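# Remove box lid and set it top-up on table

## Task

Lift the lid off the box and put it down flat on the table, top side up, resting entirely on the table and clear of the box, then release it. The box must stay upright. The lid should never be loose in the air more than a few centimetres above the table, though small hops while it is still on the box are acceptable. The result only counts if it holds without the robot supporting anything at the end.

## Robot and tools

ROBOT. Two xArm7 arms, named left_arm and right_arm, each with seven revolute joints and a parallel two-finger gripper. The names are labels, not sides of an image. Root link positions in the scene frame: left_arm at (+0.023, +0.367, 0) m with quat_wxyz (+1.000, 0, 0, -0.009); right_arm at (-0.030, -0.380, 0) m with quat_wxyz (+0.998, 0, 0, +0.058).

FRAME. One shared scene frame. Its origin sits on the table surface midway between the arms. +z is up, +x reaches out across the table, and left_arm is on the +y side. A gripper's fingers extend along its own +z axis and spread along its y axis. end_effector_position is the point between the closed finger pads, roughly 2 cm short of the fingertips. Closing pushes the tips about 10 mm further along gripper +z. Reported hand positions are approximate and drift more when the arm is stretched far.

execute_actions. Argument "actions" is a list holding one action, one wait, or nothing. An empty list just reports the state. Optional "pictures" (true/false) chooses whether camera images come back; they come by default. A refused call moves nothing.
- Action: {"rows": [[...]], "steps": N}, N from 1 to 15 (15 if omitted), each step 1/30 s. Up to 15 rows; row k is used on step k and the final row repeats for any remaining steps.
- Each row is a single list of 16 numbers, each in [-1, 1], covering both arms even if one stays still: left_arm joints 1-7 then left opening, then right_arm joints 1-7 then right opening.
- Joint entries are offsets, not poses. They are measured from the joint angles printed in the most recent result that lists them (before any such result, or for later calls inside the same reply, from the arm's position when the action begins). They are never relative to the previous row. Scale: 1.0 equals 2.036 rad. Sending zeros therefore pulls the arm back to those reference angles; it is not a pause.
- Joint order and stated ranges (rad): waist -6.283..6.283, shoulder -2.059..2.094, upper arm roll -6.283..6.283, elbow -0.192..3.927, forearm roll -6.283..6.283, wrist pitch -1.693..3.142, wrist roll -6.283..6.283. A request more than 0.010 rad beyond a range end is refused; true ends may differ by up to 0.010 rad, and overshooting targets get clipped to the real end, reported as "joint sent to its limit" (possibly about an earlier action). No such line does not prove there is room left.
- Opening entries are absolute: +1 fully open, -1 closed.
- Wait: {"steps": N} with no rows, N up to 300; it returns after N steps counted from the previous result, and your composing time uses them up.

MOTION LIMITS. Joint targets move at most 3.14 rad/s, accelerate over about 0.16 s, and all joints of an arm are synchronised to arrive together. Each step the target stays within 0.623 rad of the measured angle, and if the commanded pose would shift the gripper over 70 mm from where it is, the whole arm's targets are pulled back. Large moves therefore need several calls. Between calls the arms keep heading to the last row sent until they settle or a step is HELD; the simulation runs while you think.

RESULTS. The state line (left_arm: ... | right_arm: ...) gives each gripper's position (m), quat_wxyz, and linear/angular velocity. "Joint positions" and "Joint velocities" list, per arm, the seven joints (rad, rad/s) then finger pad gap (m; 0.084 open). grip_measured is the measured opening on the command scale. "joint command not followed" means a clearance check altered or blocked some joint targets; the rest was applied. HELD marks steps where your row was partly or fully not sent. TORQUE FAULT: a joint reached its load limit (waist and shoulder 47.5, upper arm roll, elbow, forearm roll 28.5, wrist pitch and wrist roll 19 N m, held weight included); that arm backs off, freezes about 10 s and drops the rest of the call. MOTOR HOT appears at 65 °C; at 80 °C an OVER-TEMPERATURE FAULT brakes that arm until it cools. Holding loads heats motors.

GRIPPING. To hold, keep commanding an opening clearly under grip_measured; the bigger the gap, the tighter the squeeze (about 24 N per pad max for objects up to about 6 cm). Returning the exact grip_measured still presses lightly; wide parts may slip. Slam-closing can push too hard and spring the fingers open.

zoom_image: {"camera": one of cam_high, cam_low, cam_left_wrist, cam_right_wrist, "region": [x0, y0, x1, y1]} in pixels of that camera's latest image (all are 896x504, origin top-left), at most 504x504. Gives a closer look; no motion.

read_manual: optional "section" (only "licences"); returns URDF licence text, no motion.

Replying without any tool call ends everything.

AVOID. Dropping or tossing the lid, letting it fall from height, knocking the box over, pushing anything off the table, hitting or pressing the two arms together, and forcing contacts hard. Loose objects may occasionally get a small external nudge. Move smoothly and release the lid only once it rests flat on the table.

Each tool is called after "Request:" by a JSON object that holds its "method" and its "body".

## Session

Request:
{"method": "execute_actions", "body": {"actions": []}}

Scene clock: 0.00 s of 4100.00 s.
left_arm: end_effector_position=(+0.4207, +0.3616, +0.2466) grip_measured=+1.00 end_effector_quat_wxyz=(-0.001, +1.000, -0.008, -0.004) end_effector_velocity=(+0.000, +0.000, +0.001) end_effector_angular_velocity=(+0.000, -0.002, +0.002) | right_arm: end_effector_position=(+0.3413, -0.4079, +0.2053) grip_measured=+1.00 end_effector_quat_wxyz=(-0.065, +0.635, +0.769, +0.035) end_effector_velocity=(-0.000, +0.000, +0.000) end_effector_angular_velocity=(-0.000, -0.001, +0.001)
Joint positions: left_arm=[ 0.003 -0.246  0.002  0.915  0.002  1.17   0.002  0.084] | right_arm=[ 0.071 -0.264 -0.312  0.797  0.055  1.119 -1.901  0.084]
Joint velocities: left_arm=[-0.    -0.001  0.     0.001  0.    -0.    -0.002  0.   ] | right_arm=[ 0.    -0.001  0.    -0.    -0.     0.    -0.    -0.   ]

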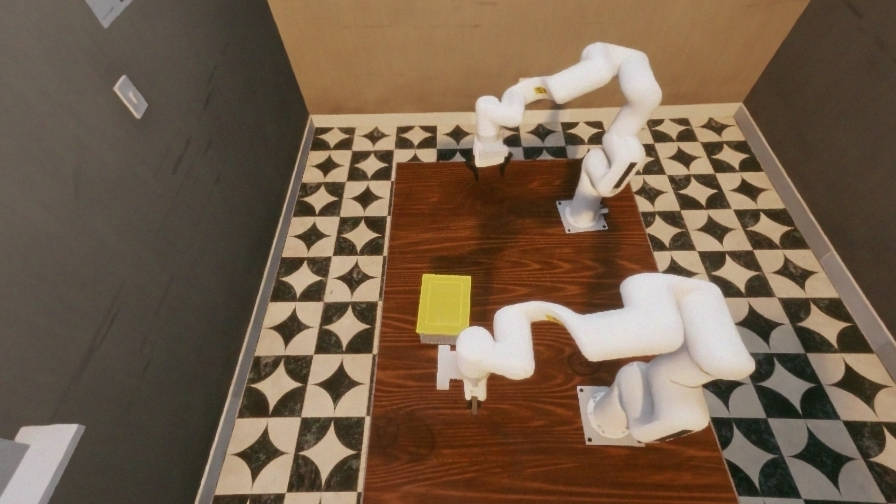

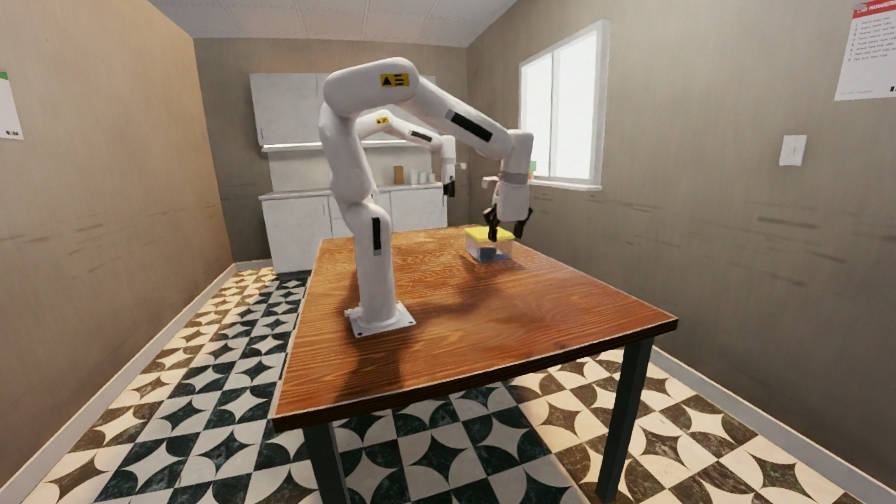

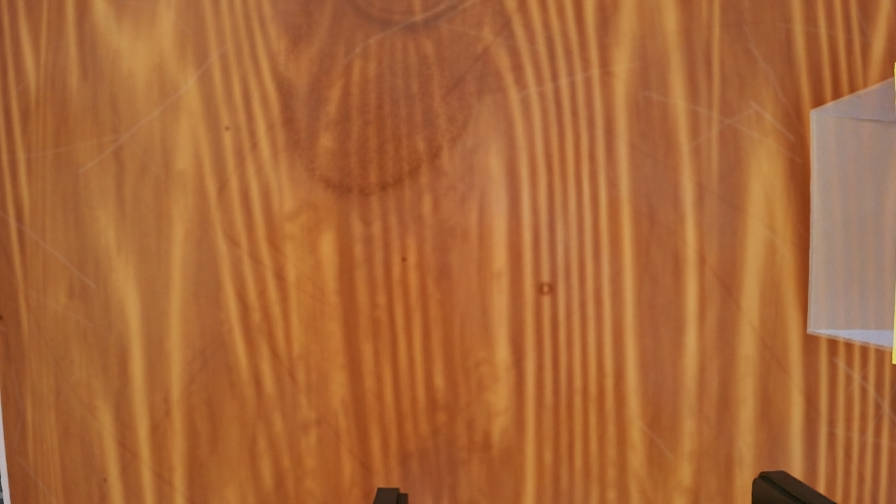

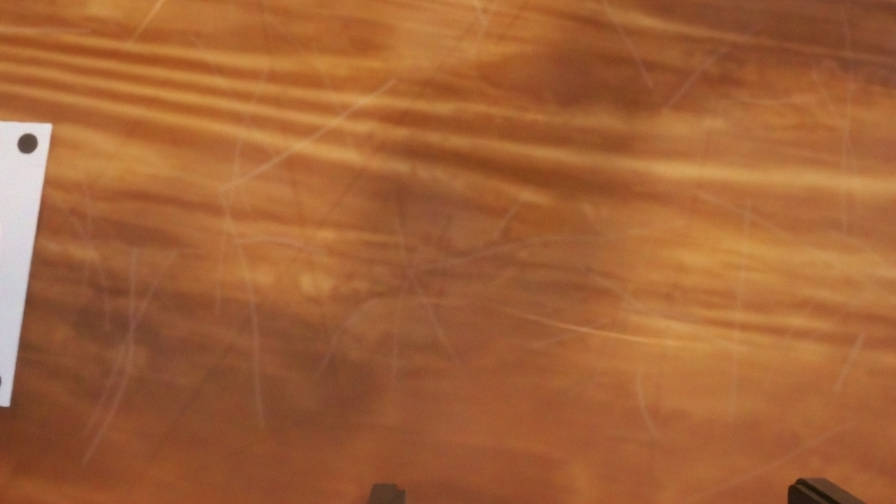

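Request:
{"method": "zoom_image", "body": {"camera": "cam_high", "region": [380, 250, 520, 370]}}

Request:
{"method": "zoom_image", "body": {"camera": "cam_low", "region": [440, 200, 560, 280]}}

Region (380, 250, 520, 370) of cam_high's 896x504 image, scaled by 3.600, with more detail than that image has; it fills the top 432 rows of this view, and the rest is white.

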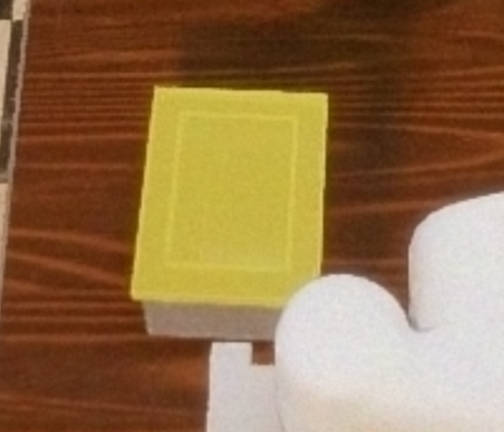

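Region (440, 200, 560, 280) of cam_low's 896x504 image, scaled by 4.200, with more detail than that image has.

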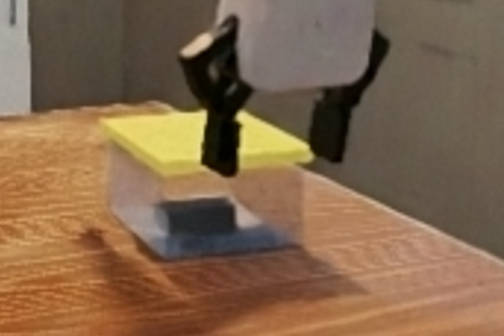

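Request:
{"method": "execute_actions", "body": {"actions": [{"rows": [[-0.319,0.2075,0,0.279,0,0.067,-0.328,1,0,0,0,0,0,0,0,1]], "steps": 15}], "pictures": false}}

Request:
{"method": "execute_actions", "body": {"actions": [{"steps": 20}]}}

Scene clock: 48.77 s of 4100.00 s.
left_arm: end_effector_position=(+0.4636, +0.1756, +0.2733) grip_measured=+1.00 end_effector_quat_wxyz=(-0.001, +1.000, -0.004, -0.001) end_effector_velocity=(-0.005, -0.442, +0.037) end_effector_angular_velocity=(-0.003, -0.015, +0.031) | right_arm: end_effector_position=(+0.3413, -0.4079, +0.2053) grip_measured=+1.00 end_effector_quat_wxyz=(-0.065, +0.635, +0.769, +0.035) end_effector_velocity=(+0.000, +0.000, +0.000) end_effector_angular_velocity=(+0.000, -0.001, -0.000)
Joint positions: left_arm=[-0.392  0.012  0.001  1.262  0.002  1.253 -0.403  0.084] | right_arm=[ 0.071 -0.264 -0.312  0.797  0.055  1.119 -1.901  0.084]
Joint velocities: left_arm=[-0.852  0.55   0.004  0.741 -0.     0.178 -0.879  0.   ] | right_arm=[ 0.    -0.    -0.     0.001  0.    -0.     0.    -0.   ]
Steps of this call (steps 1 to 90: nothing new was sent; then 45.27 s passed at rest; steps 91 to 105: all 15 steps of this action). Readings (joint positions):
91: left_arm=[0.003 -0.246 0.002 0.915 0.002 1.171 0.001] | right_arm=[0.071 -0.264 -0.312 0.797 0.055 1.119 -1.901]
92: left_arm=[-0.003 -0.242 0.003 0.921 0.002 1.173 -0.006] | right_arm=[0.071 -0.264 -0.312 0.797 0.055 1.119 -1.901]
94: left_arm=[-0.056 -0.205 0.010 0.970 0.003 1.185 -0.062] | right_arm=[0.071 -0.264 -0.312 0.797 0.055 1.119 -1.901]
98: left_arm=[-0.187 -0.121 0.001 1.084 0.002 1.211 -0.191] | right_arm=[0.071 -0.264 -0.312 0.797 0.055 1.119 -1.901]
105: the state above

Scene clock: 49.43 s of 4100.00 s.
left_arm: end_effector_position=(+0.4409, +0.0418, +0.2805) grip_measured=+1.00 end_effector_quat_wxyz=(-0.001, +1.000, +0.002, +0.001) end_effector_velocity=(-0.009, -0.012, -0.001) end_effector_angular_velocity=(-0.003, +0.005, -0.025) | right_arm: end_effector_position=(+0.3413, -0.4079, +0.2053) grip_measured=+1.00 end_effector_quat_wxyz=(-0.065, +0.635, +0.769, +0.035) end_effector_velocity=(+0.000, +0.000, -0.000) end_effector_angular_velocity=(-0.000, -0.000, +0.001)
Joint positions: left_arm=[-0.645  0.175  0.003  1.483  0.002  1.307 -0.666  0.084] | right_arm=[ 0.071 -0.264 -0.312  0.797  0.055  1.119 -1.901  0.084]
Joint velocities: left_arm=[-0.011  0.003 -0.016  0.001 -0.002  0.    -0.002 -0.   ] | right_arm=[ 0.  0.  0.  0. -0. -0. -0. -0.]
Steps of this call (steps 1 to 20: the robot went on to your last target). Readings (joint positions):
1: left_arm=[-0.421 0.030 0.001 1.287 0.002 1.259 -0.432] | right_arm=[0.071 -0.264 -0.312 0.797 0.055 1.119 -1.901]
2: left_arm=[-0.449 0.049 0.001 1.311 0.002 1.265 -0.461] | right_arm=[0.071 -0.264 -0.312 0.797 0.055 1.119 -1.901]
4: left_arm=[-0.505 0.085 0.001 1.360 0.002 1.277 -0.519] | right_arm=[0.071 -0.264 -0.312 0.797 0.055 1.119 -1.901]
8: left_arm=[-0.609 0.152 -0.000 1.450 0.002 1.299 -0.626] | right_arm=[0.071 -0.264 -0.312 0.797 0.055 1.119 -1.901]
20: the state above

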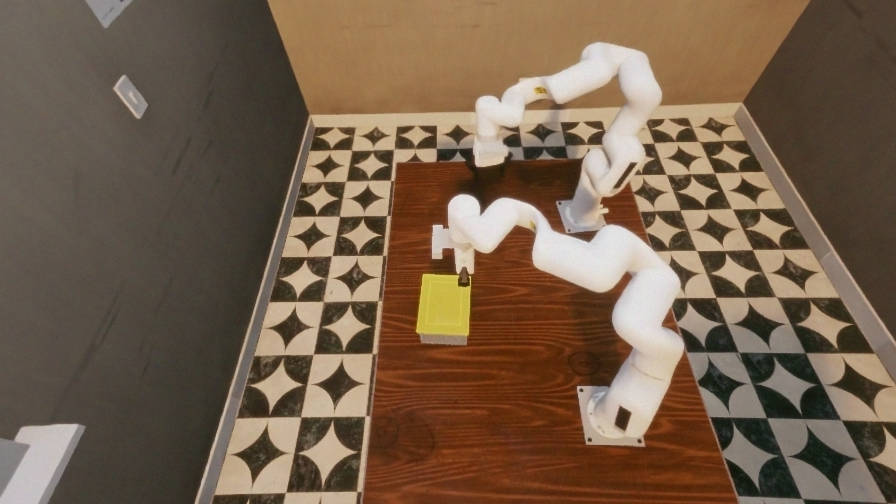

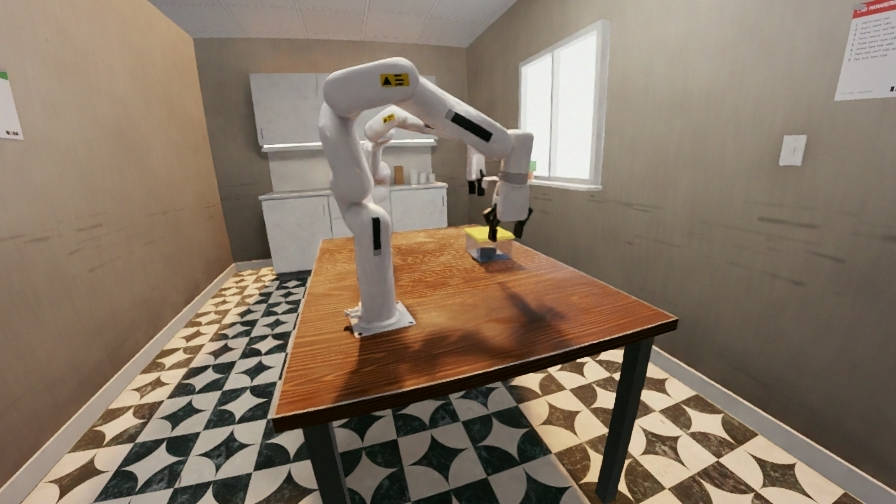

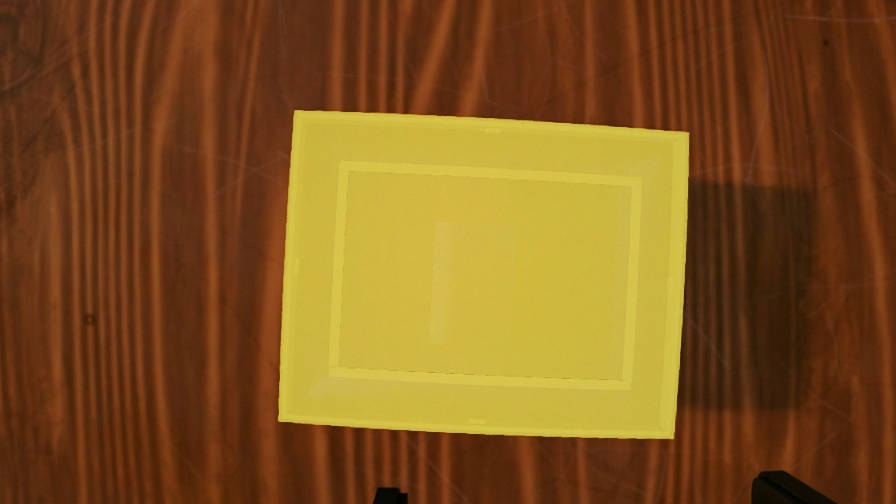

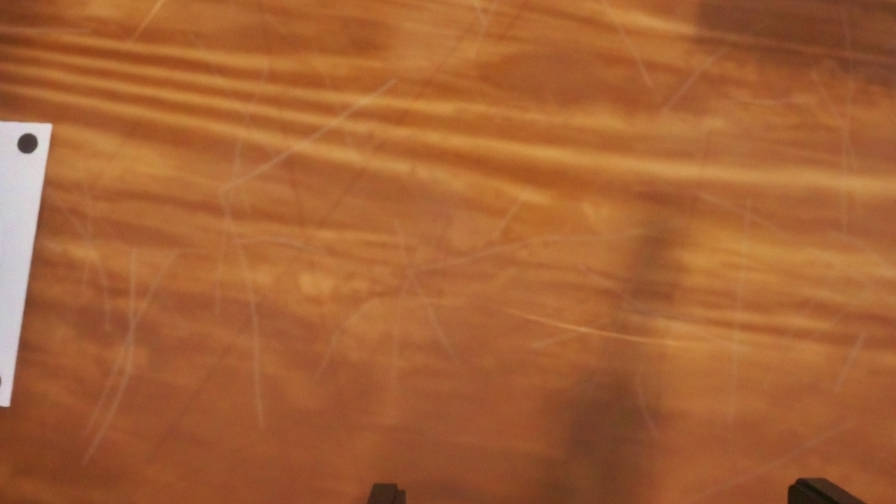

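Request:
{"method": "zoom_image", "body": {"camera": "cam_left_wrist", "region": [260, 300, 520, 460]}}

Request:
{"method": "zoom_image", "body": {"camera": "cam_high", "region": [405, 265, 485, 355]}}

Region (260, 300, 520, 460) of cam_left_wrist's 896x504 image, scaled by 1.938, with more detail than that image has; it fills the top 310 rows of this view, and the rest is white.

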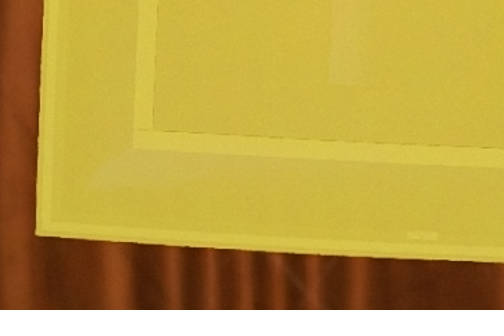

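Region (405, 265, 485, 355) of cam_high's 896x504 image, scaled by 5.600, with more detail than that image has.

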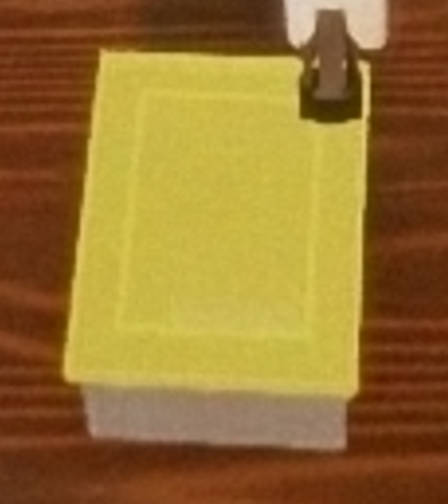

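Request:
{"method": "execute_actions", "body": {"actions": [{"rows": [[0,0,0,0,0,0,0,1,0.136,0.189,0.092,-0.154,-0.942,0.164,0.097,0.0]], "steps": 15}], "pictures": false}}

Request:
{"method": "execute_actions", "body": {"actions": [{"steps": 25}], "pictures": false}}

Scene clock: 145.73 s of 4100.00 s.
left_arm: end_effector_position=(+0.4409, +0.0418, +0.2805) grip_measured=+1.00 end_effector_quat_wxyz=(-0.001, +1.000, +0.002, +0.001) end_effector_velocity=(-0.000, -0.000, -0.000) end_effector_angular_velocity=(+0.000, +0.001, -0.001) | right_arm: end_effector_position=(+0.2005, -0.4594, +0.1005) grip_measured=-0.01 end_effector_quat_wxyz=(-0.095, +0.358, +0.826, -0.425) end_effector_velocity=(-0.095, -0.442, +0.025) end_effector_angular_velocity=(-2.558, +1.394, +2.938)
Joint positions: left_arm=[-0.645  0.175  0.003  1.483  0.002  1.307 -0.666  0.084] | right_arm=[ 0.268  0.009 -0.179  0.575 -0.569  1.356 -1.761  0.044]
Joint velocities: left_arm=[-0.     0.001  0.     0.    -0.     0.     0.001 -0.   ] | right_arm=[ 0.589  0.828  0.406 -0.692 -2.843  0.698  0.409 -0.   ]
Steps of this call (steps 1 to 15: the robot went on to your last target; steps 16 to 90: nothing new was sent; then 92.80 s passed at rest; steps 91 to 105: all 15 steps of this action). Readings (joint positions):
91: left_arm=[-0.646 0.176 0.002 1.483 0.002 1.307 -0.666] | right_arm=[0.071 -0.264 -0.312 0.797 0.055 1.120 -1.901]
92: left_arm=[-0.646 0.176 0.002 1.483 0.002 1.307 -0.666] | right_arm=[0.074 -0.261 -0.311 0.796 0.048 1.123 -1.898]
94: left_arm=[-0.646 0.176 0.002 1.483 0.002 1.307 -0.666] | right_arm=[0.095 -0.231 -0.299 0.775 -0.006 1.150 -1.881]
98: left_arm=[-0.645 0.175 0.003 1.483 0.002 1.307 -0.666] | right_arm=[0.152 -0.152 -0.257 0.706 -0.140 1.216 -1.843]
105: the state above

Scene clock: 146.57 s of 4100.00 s.
left_arm: end_effector_position=(+0.4409, +0.0418, +0.2805) grip_measured=+1.00 end_effector_quat_wxyz=(-0.001, +1.000, +0.002, +0.001) end_effector_velocity=(-0.000, +0.000, -0.001) end_effector_angular_velocity=(+0.001, +0.001, +0.000) | right_arm: end_effector_position=(+0.4088, -0.4719, +0.1889) grip_measured=-0.01 end_effector_quat_wxyz=(+0.296, -0.154, +0.688, -0.644) end_effector_velocity=(+0.002, +0.002, +0.001) end_effector_angular_velocity=(-0.004, -0.001, +0.011)
Joint positions: left_arm=[-0.645  0.175  0.003  1.483  0.002  1.307 -0.666  0.084] | right_arm=[ 0.348  0.121 -0.125  0.483 -1.861  1.453 -1.703  0.044]
Joint velocities: left_arm=[-0.     0.001  0.    -0.002  0.    -0.001 -0.     0.   ] | right_arm=[ 0.001  0.     0.001 -0.    -0.01   0.001  0.    -0.   ]
Steps of this call (steps 1 to 25: the robot went on to your last target). Readings (joint positions):
1: left_arm=[-0.645 0.175 0.003 1.483 0.002 1.307 -0.666] | right_arm=[0.287 0.036 -0.166 0.552 -0.666 1.379 -1.748]
2: left_arm=[-0.645 0.175 0.003 1.483 0.002 1.307 -0.666] | right_arm=[0.303 0.059 -0.154 0.532 -0.766 1.398 -1.736]
4: left_arm=[-0.645 0.175 0.003 1.483 0.002 1.307 -0.666] | right_arm=[0.326 0.091 -0.139 0.505 -0.957 1.425 -1.720]
8: left_arm=[-0.645 0.175 0.003 1.483 0.002 1.307 -0.666] | right_arm=[0.338 0.108 -0.132 0.495 -1.260 1.442 -1.710]
25: the state above

Request:
{"method": "execute_actions", "body": {"actions": [{"rows": [[0,0,0,0,0,0,0,1,0.0914,0.1267,0.0614,-0.1027,-0.629,0.1095,0.0648,0.0]], "steps": 15}], "pictures": false}}

Request:
{"method": "execute_actions", "body": {"actions": [{"steps": 25}]}}

Scene clock: 152.83 s of 4100.00 s.
left_arm: end_effector_position=(+0.4409, +0.0418, +0.2805) grip_measured=+1.00 end_effector_quat_wxyz=(-0.001, +1.000, +0.002, +0.001) end_effector_velocity=(-0.000, -0.000, +0.001) end_effector_angular_velocity=(-0.002, -0.001, +0.003) | right_arm: end_effector_position=(+0.4180, -0.2840, +0.1337) grip_measured=-0.01 end_effector_quat_wxyz=(+0.485, -0.466, +0.497, -0.548) end_effector_velocity=(-0.069, +0.455, -0.102) end_effector_angular_velocity=(-0.154, +0.141, +1.810)
Joint positions: left_arm=[-0.645  0.175  0.003  1.483  0.002  1.307 -0.666  0.084] | right_arm=[ 0.479  0.303 -0.037  0.336 -2.49   1.609 -1.611  0.044]
Joint velocities: left_arm=[-0.    -0.001  0.     0.    -0.001 -0.    -0.003 -0.   ] | right_arm=[ 0.167  0.232  0.11  -0.185 -1.535  0.203  0.119 -0.   ]
Steps of this call (steps 1 to 30: the robot went on to your last target; steps 31 to 90: nothing new was sent; then 2.77 s passed at rest; steps 91 to 105: all 15 steps of this action). Readings (joint positions):
91: left_arm=[-0.645 0.175 0.003 1.483 0.002 1.307 -0.666] | right_arm=[0.348 0.121 -0.125 0.484 -1.863 1.453 -1.703]
92: left_arm=[-0.645 0.175 0.003 1.483 0.002 1.307 -0.666] | right_arm=[0.350 0.123 -0.124 0.482 -1.870 1.456 -1.702]
94: left_arm=[-0.645 0.175 0.003 1.483 0.002 1.307 -0.666] | right_arm=[0.367 0.147 -0.115 0.464 -1.933 1.481 -1.688]
98: left_arm=[-0.645 0.175 0.003 1.483 0.002 1.307 -0.666] | right_arm=[0.424 0.227 -0.073 0.397 -2.138 1.543 -1.650]
105: the state above

Scene clock: 153.67 s of 4100.00 s.
left_arm: end_effector_position=(+0.4409, +0.0418, +0.2805) grip_measured=+1.00 end_effector_quat_wxyz=(-0.001, +1.000, +0.002, +0.001) end_effector_velocity=(-0.000, -0.000, -0.000) end_effector_angular_velocity=(+0.000, +0.000, -0.002) | right_arm: end_effector_position=(+0.3293, -0.1087, +0.0955) grip_measured=-0.01 end_effector_quat_wxyz=(+0.633, -0.633, +0.314, -0.315) end_effector_velocity=(-0.002, +0.001, -0.001) end_effector_angular_velocity=(-0.000, +0.002, +0.007)
Joint positions: left_arm=[-0.645  0.175  0.003  1.483  0.002  1.307 -0.666  0.084] | right_arm=[ 0.534  0.379 -0.     0.274 -3.141  1.676 -1.572  0.044]
Joint velocities: left_arm=[ 0.    -0.001 -0.001 -0.001 -0.     0.     0.001 -0.   ] | right_arm=[ 0.001 -0.     0.002 -0.002 -0.004 -0.     0.     0.   ]
Steps of this call (steps 1 to 25: the robot went on to your last target). Readings (joint positions):
1: left_arm=[-0.645 0.175 0.003 1.483 0.002 1.307 -0.666] | right_arm=[0.484 0.310 -0.033 0.330 -2.541 1.616 -1.607]
2: left_arm=[-0.645 0.175 0.003 1.483 0.002 1.307 -0.666] | right_arm=[0.489 0.317 -0.030 0.325 -2.593 1.622 -1.604]
4: left_arm=[-0.645 0.175 0.003 1.483 0.002 1.307 -0.666] | right_arm=[0.498 0.328 -0.024 0.315 -2.697 1.632 -1.597]
8: left_arm=[-0.645 0.175 0.003 1.483 0.002 1.307 -0.666] | right_arm=[0.514 0.351 -0.013 0.297 -2.901 1.652 -1.586]
25: the state above

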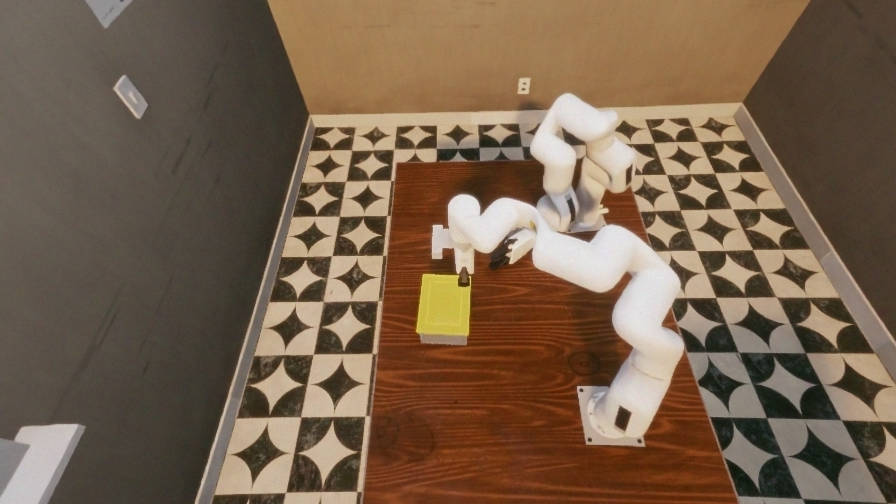

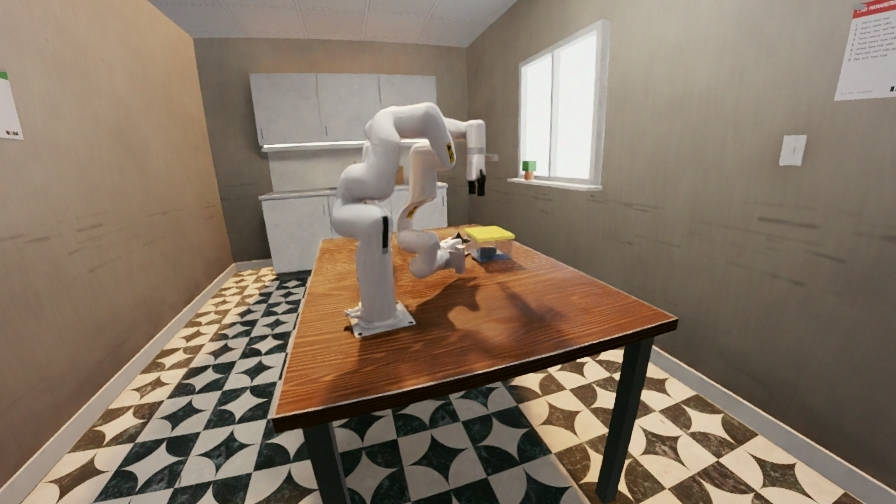

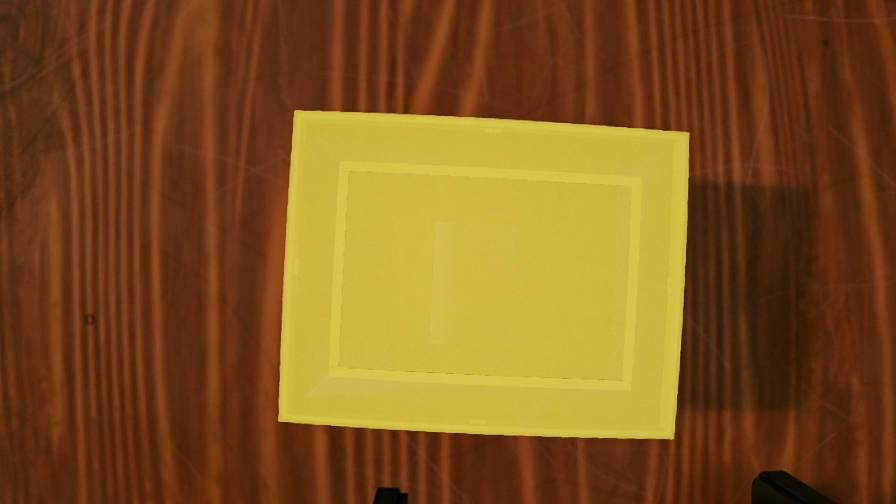

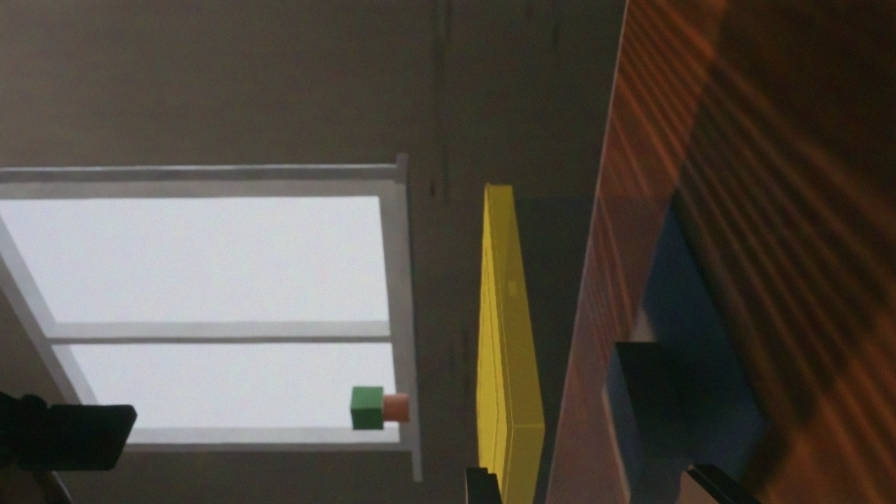

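Request:
{"method": "zoom_image", "body": {"camera": "cam_right_wrist", "region": [440, 340, 800, 504]}}

Request:
{"method": "zoom_image", "body": {"camera": "cam_right_wrist", "region": [460, 170, 620, 320]}}

Region (440, 340, 800, 504) of cam_right_wrist's 896x504 image, scaled by 1.400, with more detail than that image has; it fills the top 230 rows of this view, and the rest is white.

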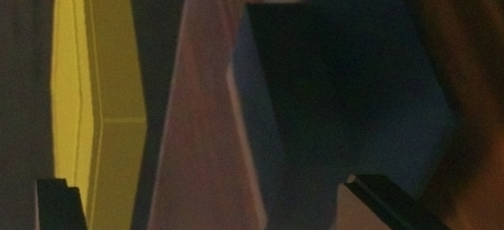

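Region (460, 170, 620, 320) of cam_right_wrist's 896x504 image, scaled by 3.150, with more detail than that image has; it fills the top 472 rows of this view, and the rest is white.

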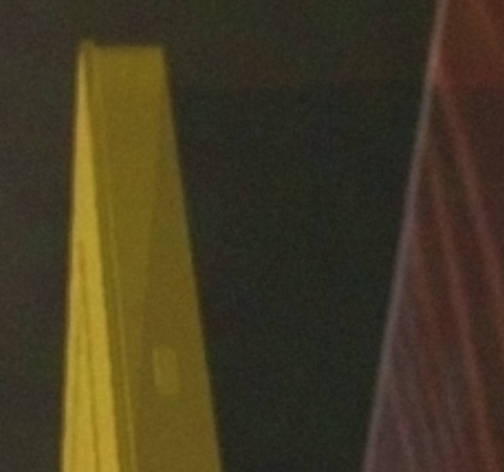

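Request:
{"method": "execute_actions", "body": {"actions": [{"rows": [[0,0,0,0,0,0,0,1,0,0.006,0,0.025,0,-0.019,0,0.0],[0,0,0,0,0,0,0,1,0,0.012,0,0.05,0,-0.038,0,0.0],[0,0,0,0,0,0,0,1,0,0.017,0,0.075,0,-0.057,0,0.0],[0,0,0,0,0,0,0,1,0,0.023,0,0.0993,0,-0.0764,0,0.0]], "steps": 15}]}}

Scene clock: 180.50 s of 4100.00 s.
left_arm: end_effector_position=(+0.4409, +0.0418, +0.2805) grip_measured=+1.00 end_effector_quat_wxyz=(-0.001, +1.000, +0.002, +0.001) end_effector_velocity=(-0.000, +0.001, +0.001) end_effector_angular_velocity=(+0.000, -0.001, -0.000) | right_arm: end_effector_position=(+0.3804, -0.0700, +0.0976) grip_measured=-0.01 end_effector_quat_wxyz=(+0.633, -0.634, +0.315, -0.315) end_effector_velocity=(+0.002, +0.002, +0.001) end_effector_angular_velocity=(+0.001, -0.002, +0.001)
Joint positions: left_arm=[-0.645  0.175  0.003  1.483  0.002  1.307 -0.666  0.084] | right_arm=[ 0.534  0.425 -0.001  0.474 -3.141  1.521 -1.572  0.044]
Joint velocities: left_arm=[ 0.    -0.002  0.    -0.001  0.001  0.     0.001  0.   ] | right_arm=[ 0.     0.001 -0.     0.009 -0.    -0.006 -0.     0.   ]
Steps of this call (steps 1 to 15: the robot went on to your last target; steps 16 to 90: nothing new was sent; then 23.33 s passed at rest; steps 91 to 105: all 15 steps of this action). Readings (joint positions):
91: left_arm=[-0.645 0.175 0.003 1.483 0.002 1.307 -0.666] | right_arm=[0.534 0.379 -0.000 0.275 -3.142 1.676 -1.572]
92: left_arm=[-0.645 0.175 0.003 1.483 0.002 1.307 -0.666] | right_arm=[0.534 0.380 -0.000 0.279 -3.142 1.671 -1.572]
94: left_arm=[-0.645 0.175 0.003 1.483 0.002 1.307 -0.666] | right_arm=[0.534 0.391 -0.000 0.319 -3.141 1.637 -1.572]
98: left_arm=[-0.645 0.175 0.003 1.483 0.002 1.307 -0.666] | right_arm=[0.534 0.418 -0.000 0.452 -3.141 1.545 -1.572]
105: the state above

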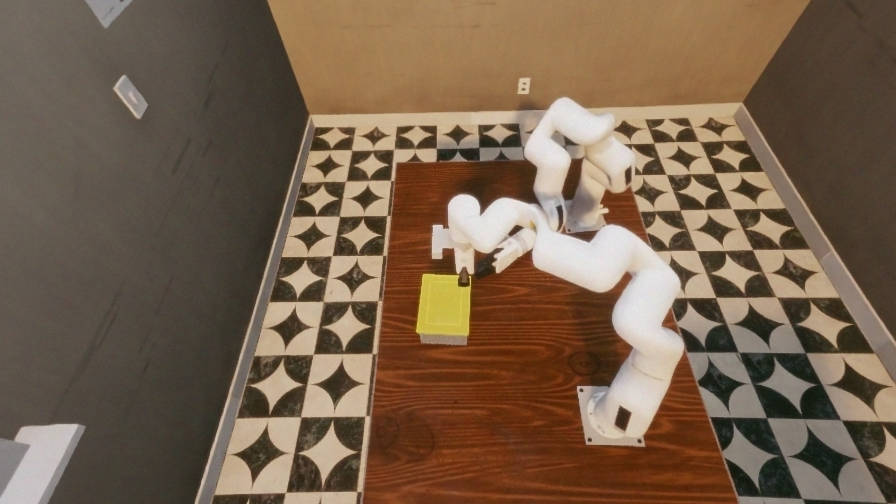

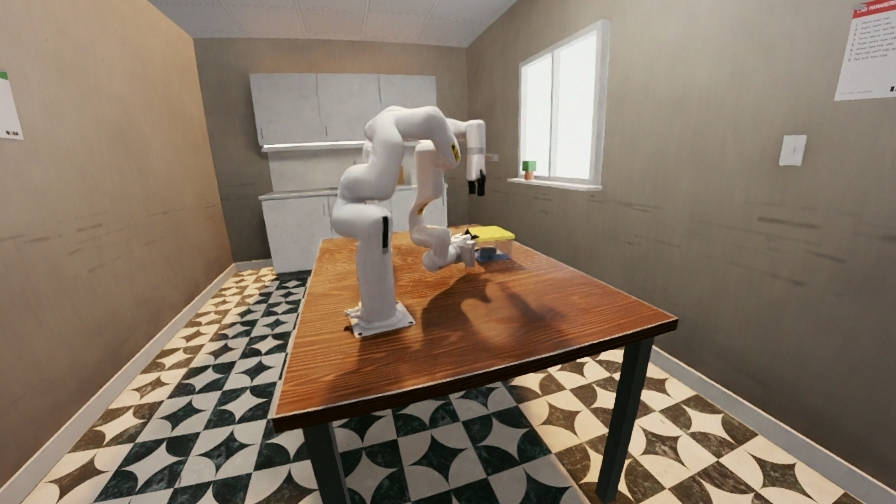

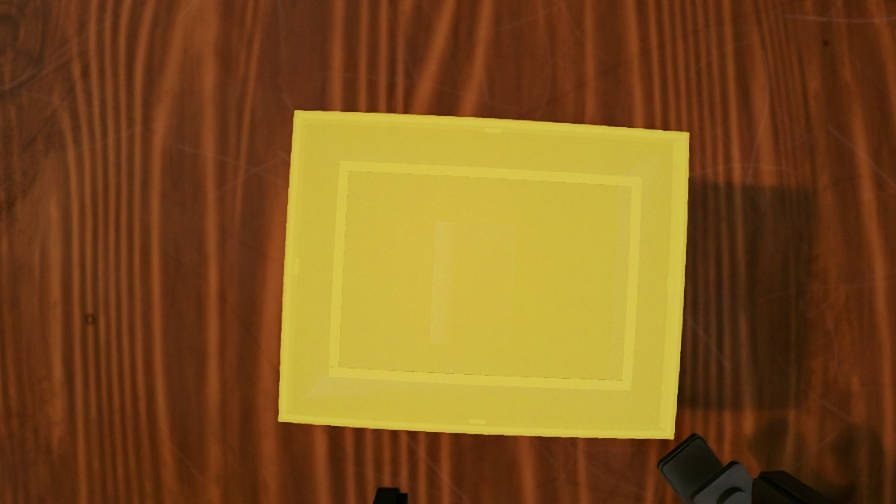

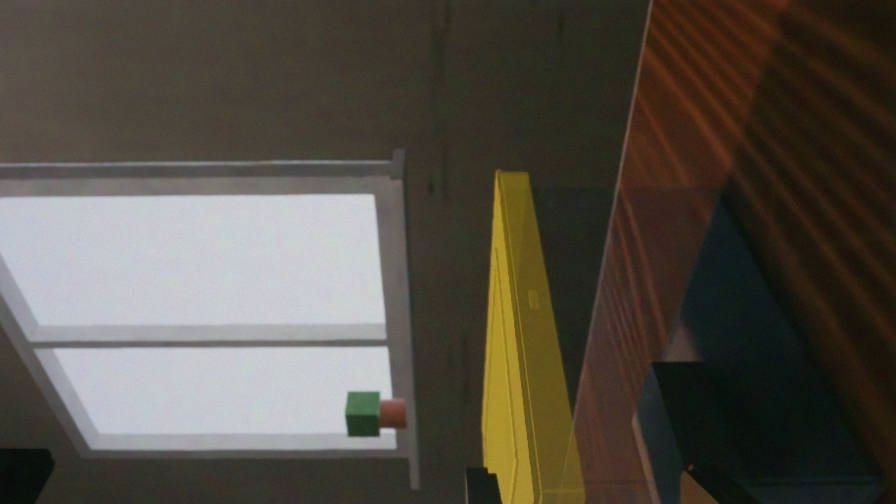

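Request:
{"method": "zoom_image", "body": {"camera": "cam_right_wrist", "region": [450, 424, 730, 504]}}

Request:
{"method": "zoom_image", "body": {"camera": "cam_left_wrist", "region": [620, 390, 800, 504]}}

Region (450, 424, 730, 504) of cam_right_wrist's 896x504 image, scaled by 1.800, with more detail than that image has; it fills the top 144 rows of this view, and the rest is white.

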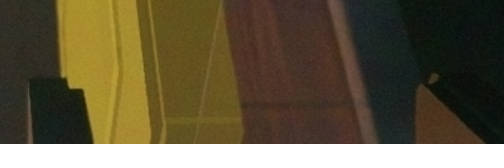

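Region (620, 390, 800, 504) of cam_left_wrist's 896x504 image, scaled by 2.800, with more detail than that image has; it fills the top 319 rows of this view, and the rest is white.

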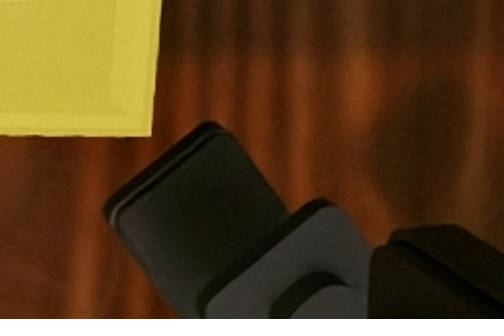

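Request:
{"method": "execute_actions", "body": {"actions": [{"rows": [[0,0,0,0,0,0,0,1,0,0.001,0,0.005,0,-0.004,0,-0.1],[0,0,0,0,0,0,0,1,0,0.002,0,0.01,0,-0.008,0,-0.1],[0,0,0,0,0,0,0,1,0,0.003,0,0.015,0,-0.012,0,-0.1],[0,0,0,0,0,0,0,1,0,0.004,0,0.02,0,-0.016,0,-0.2],[0,0,0,0,0,0,0,1,0,0.005,0,0.025,0,-0.02,0,-0.2],[0,0,0,0,0,0,0,1,0,0.006,0,0.03,0,-0.024,0,-0.2],[0,0,0,0,0,0,0,1,0,0.0067,0,0.0345,0,-0.0275,0,-0.2],[0,0,0,0,0,0,0,1,0,0.0074,0,0.0382,0,-0.0304,0,-0.2]], "steps": 15}]}}

Scene clock: 203.77 s of 4100.00 s.
left_arm: end_effector_position=(+0.4409, +0.0418, +0.2805) grip_measured=+1.00 end_effector_quat_wxyz=(-0.001, +1.000, +0.002, +0.001) end_effector_velocity=(-0.000, +0.000, +0.001) end_effector_angular_velocity=(-0.001, -0.001, -0.000) | right_arm: end_effector_position=(+0.3999, -0.0552, +0.1018) grip_measured=-0.22 end_effector_quat_wxyz=(+0.633, -0.633, +0.315, -0.315) end_effector_velocity=(-0.001, -0.001, -0.006) end_effector_angular_velocity=(-0.010, +0.014, -0.001)
Joint positions: left_arm=[-0.645  0.175  0.003  1.483  0.002  1.307 -0.666  0.084] | right_arm=[ 0.534  0.44  -0.001  0.551 -3.141  1.46  -1.572  0.035]
Joint velocities: left_arm=[-0.    -0.001  0.     0.001  0.     0.001 -0.    -0.   ] | right_arm=[-0.     0.005 -0.     0.001  0.    -0.013  0.    -0.   ]
Steps of this call (steps 1 to 15: the robot went on to your last target; steps 16 to 90: nothing new was sent; then 19.77 s passed at rest; steps 91 to 105: all 15 steps of this action). Readings (joint positions):
91: left_arm=[-0.645 0.175 0.003 1.483 0.002 1.307 -0.666] | right_arm=[0.534 0.425 -0.000 0.477 -3.141 1.520 -1.572]
92: left_arm=[-0.645 0.175 0.003 1.483 0.002 1.307 -0.666] | right_arm=[0.534 0.426 -0.000 0.478 -3.141 1.519 -1.572]
94: left_arm=[-0.645 0.175 0.003 1.483 0.002 1.307 -0.666] | right_arm=[0.534 0.428 -0.001 0.487 -3.141 1.510 -1.572]
98: left_arm=[-0.645 0.175 0.003 1.483 0.002 1.307 -0.666] | right_arm=[0.534 0.435 -0.001 0.523 -3.141 1.482 -1.572]
105: the state above

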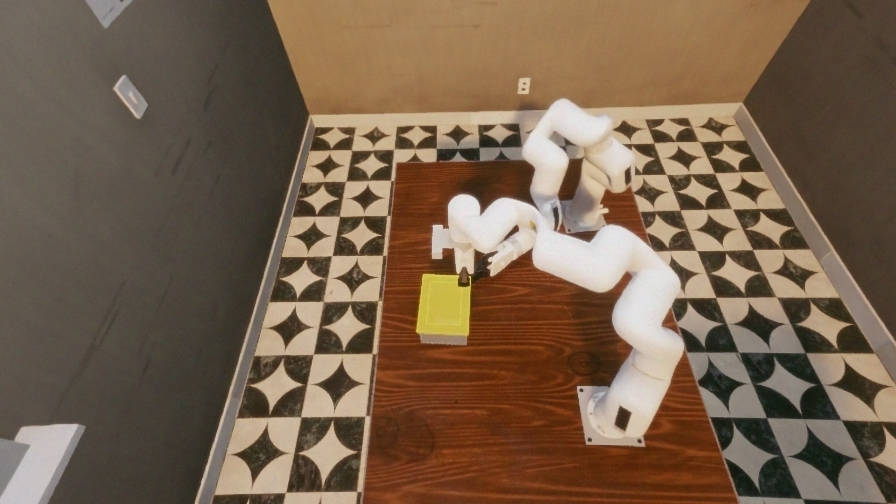

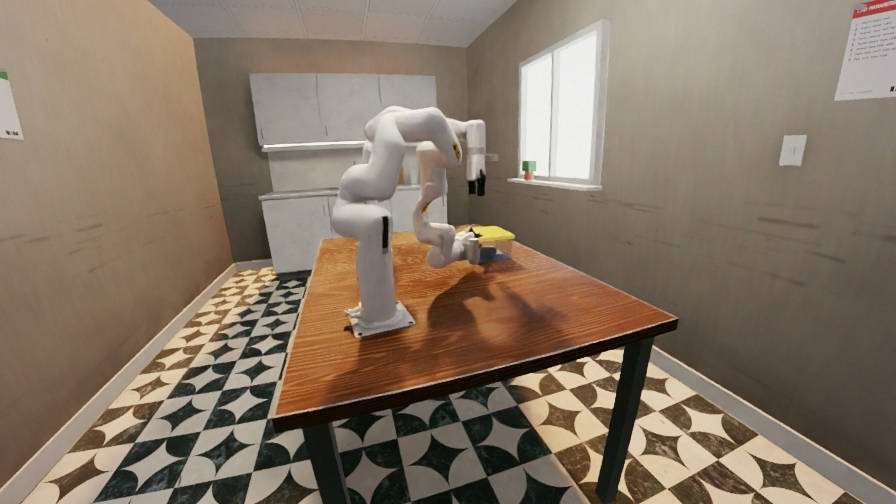

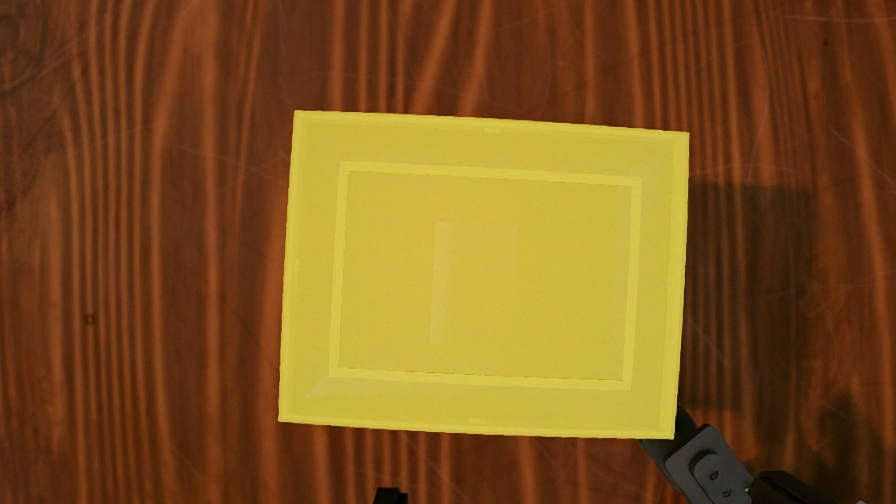

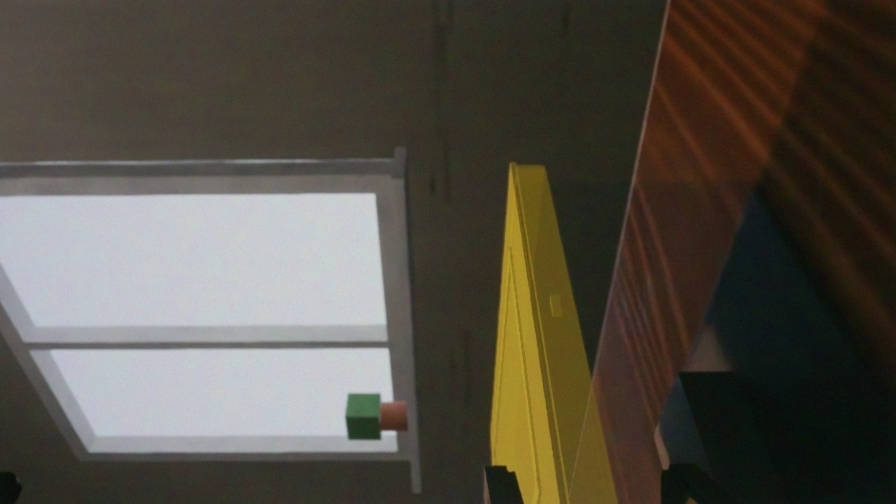

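Request:
{"method": "zoom_image", "body": {"camera": "cam_left_wrist", "region": [610, 380, 770, 504]}}

Request:
{"method": "zoom_image", "body": {"camera": "cam_right_wrist", "region": [470, 424, 730, 504]}}

Region (610, 380, 770, 504) of cam_left_wrist's 896x504 image, scaled by 3.150, with more detail than that image has; it fills the top 391 rows of this view, and the rest is white.

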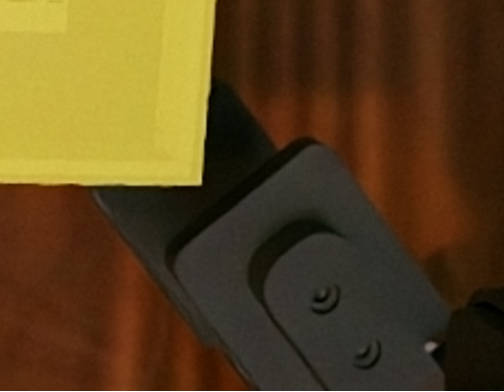

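Region (470, 424, 730, 504) of cam_right_wrist's 896x504 image, scaled by 1.938, with more detail than that image has; it fills the top 155 rows of this view, and the rest is white.

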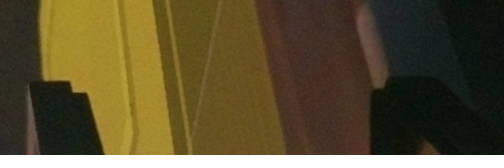

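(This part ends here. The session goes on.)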